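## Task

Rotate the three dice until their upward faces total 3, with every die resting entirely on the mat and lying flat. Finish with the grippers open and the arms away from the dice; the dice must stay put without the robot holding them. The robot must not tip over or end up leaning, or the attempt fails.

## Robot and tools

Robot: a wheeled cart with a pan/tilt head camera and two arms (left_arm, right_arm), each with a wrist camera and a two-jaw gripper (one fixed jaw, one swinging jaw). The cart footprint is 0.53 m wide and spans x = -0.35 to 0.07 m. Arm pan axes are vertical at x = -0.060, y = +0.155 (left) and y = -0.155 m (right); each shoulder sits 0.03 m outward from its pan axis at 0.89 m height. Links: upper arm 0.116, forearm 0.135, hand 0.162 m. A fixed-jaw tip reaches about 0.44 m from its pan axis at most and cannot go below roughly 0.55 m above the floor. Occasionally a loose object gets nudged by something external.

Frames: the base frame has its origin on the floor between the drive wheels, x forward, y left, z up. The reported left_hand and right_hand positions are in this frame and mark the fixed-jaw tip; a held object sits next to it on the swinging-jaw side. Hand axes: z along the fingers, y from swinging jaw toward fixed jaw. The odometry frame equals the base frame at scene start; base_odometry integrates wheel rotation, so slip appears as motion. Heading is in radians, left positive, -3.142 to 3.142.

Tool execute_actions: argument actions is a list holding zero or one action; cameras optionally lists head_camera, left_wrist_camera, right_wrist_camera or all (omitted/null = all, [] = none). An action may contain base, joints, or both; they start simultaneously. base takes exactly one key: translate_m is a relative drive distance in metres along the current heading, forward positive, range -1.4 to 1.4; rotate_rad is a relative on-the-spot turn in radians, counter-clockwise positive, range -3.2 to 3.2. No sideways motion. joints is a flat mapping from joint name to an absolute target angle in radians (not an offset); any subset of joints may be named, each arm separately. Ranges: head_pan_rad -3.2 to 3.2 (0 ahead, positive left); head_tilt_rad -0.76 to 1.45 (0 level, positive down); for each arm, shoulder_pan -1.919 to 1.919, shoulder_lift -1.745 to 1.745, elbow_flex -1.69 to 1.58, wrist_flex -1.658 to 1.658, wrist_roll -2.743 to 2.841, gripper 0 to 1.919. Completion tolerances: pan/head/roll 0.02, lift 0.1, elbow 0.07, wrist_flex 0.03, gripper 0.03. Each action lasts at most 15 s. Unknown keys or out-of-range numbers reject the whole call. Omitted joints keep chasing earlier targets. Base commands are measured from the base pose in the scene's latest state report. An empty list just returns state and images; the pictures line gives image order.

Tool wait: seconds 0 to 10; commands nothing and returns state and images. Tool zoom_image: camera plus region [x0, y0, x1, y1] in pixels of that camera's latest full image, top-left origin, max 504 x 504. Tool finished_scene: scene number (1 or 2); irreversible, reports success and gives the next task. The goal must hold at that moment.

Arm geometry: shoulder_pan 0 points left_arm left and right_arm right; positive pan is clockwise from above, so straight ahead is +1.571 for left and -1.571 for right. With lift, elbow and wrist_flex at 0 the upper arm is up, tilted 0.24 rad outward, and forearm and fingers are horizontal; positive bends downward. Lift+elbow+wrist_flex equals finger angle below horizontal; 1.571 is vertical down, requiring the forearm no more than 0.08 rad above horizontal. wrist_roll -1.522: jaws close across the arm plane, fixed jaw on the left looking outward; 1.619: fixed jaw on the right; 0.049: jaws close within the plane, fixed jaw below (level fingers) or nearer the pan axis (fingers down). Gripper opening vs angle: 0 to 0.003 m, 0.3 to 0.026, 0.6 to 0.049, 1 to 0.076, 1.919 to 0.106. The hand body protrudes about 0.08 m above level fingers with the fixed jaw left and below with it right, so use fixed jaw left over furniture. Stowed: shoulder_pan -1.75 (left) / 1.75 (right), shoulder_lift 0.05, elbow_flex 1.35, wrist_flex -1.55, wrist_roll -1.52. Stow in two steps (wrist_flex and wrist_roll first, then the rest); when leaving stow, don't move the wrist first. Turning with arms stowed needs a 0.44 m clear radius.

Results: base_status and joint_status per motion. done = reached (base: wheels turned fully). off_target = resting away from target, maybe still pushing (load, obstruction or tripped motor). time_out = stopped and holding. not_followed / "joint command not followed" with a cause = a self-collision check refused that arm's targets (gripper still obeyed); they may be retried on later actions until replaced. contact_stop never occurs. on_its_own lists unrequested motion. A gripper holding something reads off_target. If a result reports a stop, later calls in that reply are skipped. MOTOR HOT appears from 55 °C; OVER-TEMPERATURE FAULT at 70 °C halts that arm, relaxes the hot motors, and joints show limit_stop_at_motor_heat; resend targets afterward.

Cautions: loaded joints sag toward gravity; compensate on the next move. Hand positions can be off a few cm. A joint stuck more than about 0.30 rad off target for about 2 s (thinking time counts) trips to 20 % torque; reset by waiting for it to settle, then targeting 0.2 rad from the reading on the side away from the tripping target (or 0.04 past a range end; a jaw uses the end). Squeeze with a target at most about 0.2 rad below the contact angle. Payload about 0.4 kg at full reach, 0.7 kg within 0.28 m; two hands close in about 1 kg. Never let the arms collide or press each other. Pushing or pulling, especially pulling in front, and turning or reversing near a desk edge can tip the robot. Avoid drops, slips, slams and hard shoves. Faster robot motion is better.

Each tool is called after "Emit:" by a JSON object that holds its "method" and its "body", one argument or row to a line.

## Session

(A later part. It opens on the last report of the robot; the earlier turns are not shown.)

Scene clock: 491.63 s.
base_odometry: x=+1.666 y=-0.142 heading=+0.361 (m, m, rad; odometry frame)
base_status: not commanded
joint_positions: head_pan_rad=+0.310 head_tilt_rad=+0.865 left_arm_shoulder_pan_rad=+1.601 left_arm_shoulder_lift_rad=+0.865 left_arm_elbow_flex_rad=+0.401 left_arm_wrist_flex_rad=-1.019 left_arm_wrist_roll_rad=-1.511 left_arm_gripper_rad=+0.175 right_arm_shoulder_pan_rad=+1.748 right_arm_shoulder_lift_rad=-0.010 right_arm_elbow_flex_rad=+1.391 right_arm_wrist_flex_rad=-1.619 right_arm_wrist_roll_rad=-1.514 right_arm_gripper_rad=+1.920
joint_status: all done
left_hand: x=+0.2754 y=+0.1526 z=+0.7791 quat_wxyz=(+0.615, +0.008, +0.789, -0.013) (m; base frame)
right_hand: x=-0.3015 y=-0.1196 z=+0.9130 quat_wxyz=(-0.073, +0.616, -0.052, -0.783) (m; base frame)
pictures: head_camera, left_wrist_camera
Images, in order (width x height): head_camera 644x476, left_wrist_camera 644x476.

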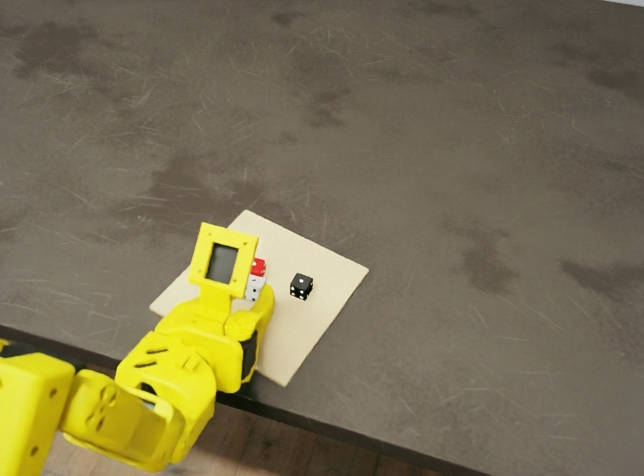

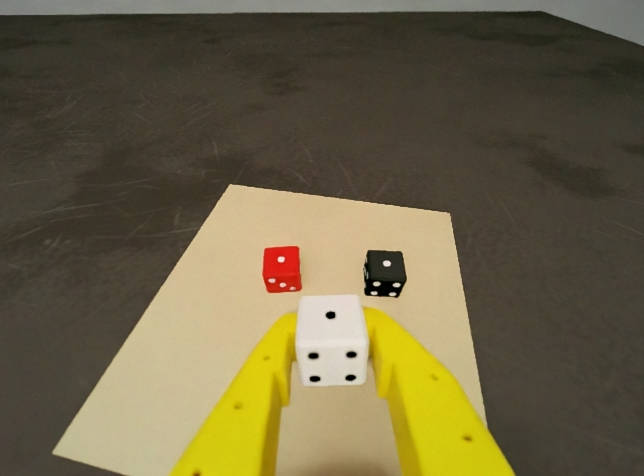

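Emit:
{"method": "execute_actions", "body": {
  "actions": [
    {"joints": {"left_arm_shoulder_lift_rad": 1.165, "left_arm_elbow_flex_rad": 0.175, "left_arm_wrist_flex_rad": -1.148}}
  ],
  "cameras": ["left_wrist_camera"]
}}

Emit:
{"method": "execute_actions", "body": {
  "actions": [
    {"joints": {"left_arm_gripper_rad": 0.45}}
  ],
  "cameras": ["left_wrist_camera"]
}}

Emit:
{"method": "execute_actions", "body": {
  "actions": [
    {"joints": {"left_arm_shoulder_lift_rad": 0.6, "left_arm_elbow_flex_rad": 0.5, "left_arm_wrist_flex_rad": -0.9}}
  ],
  "cameras": []
}}

Emit:
{"method": "execute_actions", "body": {
  "actions": [
    {"base": {"translate_m": -0.25}, "joints": {"left_arm_shoulder_pan_rad": 0.6, "left_arm_shoulder_lift_rad": 0.05, "left_arm_elbow_flex_rad": 1.2, "left_arm_wrist_flex_rad": -1.3, "head_pan_rad": 0.25, "head_tilt_rad": 0.65}}
  ],
  "cameras": ["head_camera"]
}}

Scene clock: 496.60 s.
base_odometry: x=+1.666 y=-0.142 heading=+0.361 (m, m, rad; odometry frame)
base_status: not commanded
joint_positions: head_pan_rad=+0.310 head_tilt_rad=+0.865 left_arm_shoulder_pan_rad=+1.601 left_arm_shoulder_lift_rad=+1.170 left_arm_elbow_flex_rad=+0.194 left_arm_wrist_flex_rad=-1.140 left_arm_wrist_roll_rad=-1.511 left_arm_gripper_rad=+0.175 right_arm_shoulder_pan_rad=+1.748 right_arm_shoulder_lift_rad=-0.010 right_arm_elbow_flex_rad=+1.391 right_arm_wrist_flex_rad=-1.619 right_arm_wrist_roll_rad=-1.514 right_arm_gripper_rad=+1.920
joint_status: all done
left_hand: x=+0.2743 y=+0.1527 z=+0.7453 quat_wxyz=(+0.624, +0.008, +0.782, -0.013) (m; base frame)
right_hand: x=-0.3015 y=-0.1196 z=+0.9130 quat_wxyz=(-0.073, +0.616, -0.052, -0.783) (m; base frame)
pictures: left_wrist_camera
Images, in order (width x height): left_wrist_camera 644x476.

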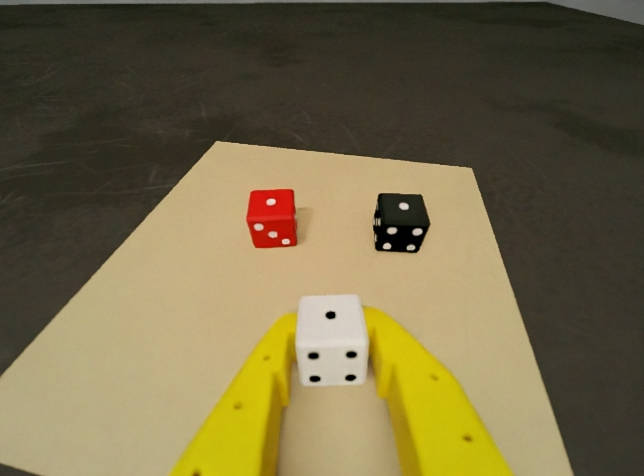

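Scene clock: 497.33 s.
base_odometry: x=+1.666 y=-0.142 heading=+0.361 (m, m, rad; odometry frame)
base_status: not commanded
joint_positions: head_pan_rad=+0.310 head_tilt_rad=+0.865 left_arm_shoulder_pan_rad=+1.601 left_arm_shoulder_lift_rad=+1.178 left_arm_elbow_flex_rad=+0.194 left_arm_wrist_flex_rad=-1.140 left_arm_wrist_roll_rad=-1.511 left_arm_gripper_rad=+0.441 right_arm_shoulder_pan_rad=+1.748 right_arm_shoulder_lift_rad=-0.010 right_arm_elbow_flex_rad=+1.391 right_arm_wrist_flex_rad=-1.619 right_arm_wrist_roll_rad=-1.514 right_arm_gripper_rad=+1.920
joint_status: all done
left_hand: x=+0.2732 y=+0.1527 z=+0.7430 quat_wxyz=(+0.621, +0.008, +0.784, -0.013) (m; base frame)
right_hand: x=-0.3015 y=-0.1196 z=+0.9130 quat_wxyz=(-0.073, +0.616, -0.052, -0.783) (m; base frame)
pictures: left_wrist_camera
Images, in order (width x height): left_wrist_camera 644x476.

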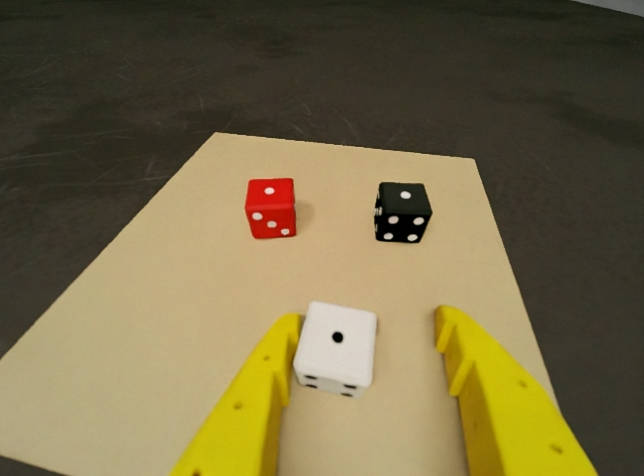

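Scene clock: 498.50 s.
base_odometry: x=+1.666 y=-0.142 heading=+0.361 (m, m, rad; odometry frame)
base_status: not commanded
joint_positions: head_pan_rad=+0.310 head_tilt_rad=+0.865 left_arm_shoulder_pan_rad=+1.601 left_arm_shoulder_lift_rad=+0.647 left_arm_elbow_flex_rad=+0.499 left_arm_wrist_flex_rad=-0.901 left_arm_wrist_roll_rad=-1.511 left_arm_gripper_rad=+0.442 right_arm_shoulder_pan_rad=+1.748 right_arm_shoulder_lift_rad=-0.010 right_arm_elbow_flex_rad=+1.391 right_arm_wrist_flex_rad=-1.619 right_arm_wrist_roll_rad=-1.514 right_arm_gripper_rad=+1.920
joint_status: all done
left_hand: x=+0.2767 y=+0.1526 z=+0.8069 quat_wxyz=(+0.615, +0.008, +0.788, -0.013) (m; base frame)
right_hand: x=-0.3015 y=-0.1196 z=+0.9130 quat_wxyz=(-0.073, +0.616, -0.052, -0.783) (m; base frame)
pictures: none
No camera images: the call's "cameras" was empty. Leave "cameras" out to get every camera's image.

Scene clock: 500.60 s.
base_odometry: x=+1.432 y=-0.230 heading=+0.361 (m, m, rad; odometry frame)
base_status: done
joint_positions: head_pan_rad=+0.260 head_tilt_rad=+0.664 left_arm_shoulder_pan_rad=+0.608 left_arm_shoulder_lift_rad=+0.081 left_arm_elbow_flex_rad=+1.200 left_arm_wrist_flex_rad=-1.284 left_arm_wrist_roll_rad=-1.511 left_arm_gripper_rad=+0.442 right_arm_shoulder_pan_rad=+1.748 right_arm_shoulder_lift_rad=-0.010 right_arm_elbow_flex_rad=+1.391 right_arm_wrist_flex_rad=-1.619 right_arm_wrist_roll_rad=-1.514 right_arm_gripper_rad=+1.920
joint_status: all done
left_hand: x=+0.0888 y=+0.3822 z=+0.8764 quat_wxyz=(+0.630, -0.330, +0.624, +0.324) (m; base frame)
right_hand: x=-0.3015 y=-0.1196 z=+0.9130 quat_wxyz=(-0.073, +0.616, -0.052, -0.783) (m; base frame)
pictures: head_camera
Images, in order (width x height): head_camera 644x476.

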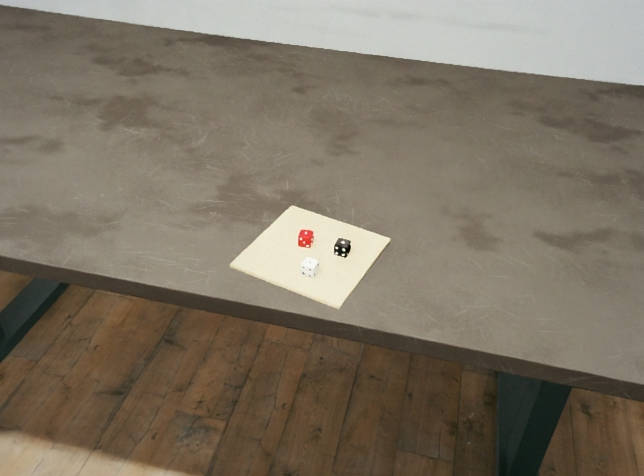

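Emit:
{"method": "zoom_image", "body": {
  "camera": "head_camera",
  "region": [225, 195, 400, 315]
}}

Region (225, 195, 400, 315) of head_camera's 644x476 image, scaled by 2.880; it fills the top 346 rows of this view, and the rest is white.

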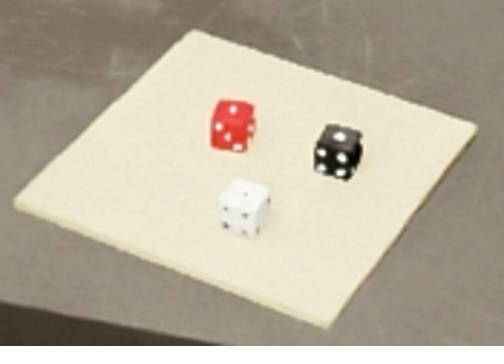

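All three dice show 1 on top, sit flat, and are fully on the mat. The robot has moved clear.

Emit:
{"method": "finished_scene", "body": {
  "scene": 1
}}

The scene is finished: the task was done.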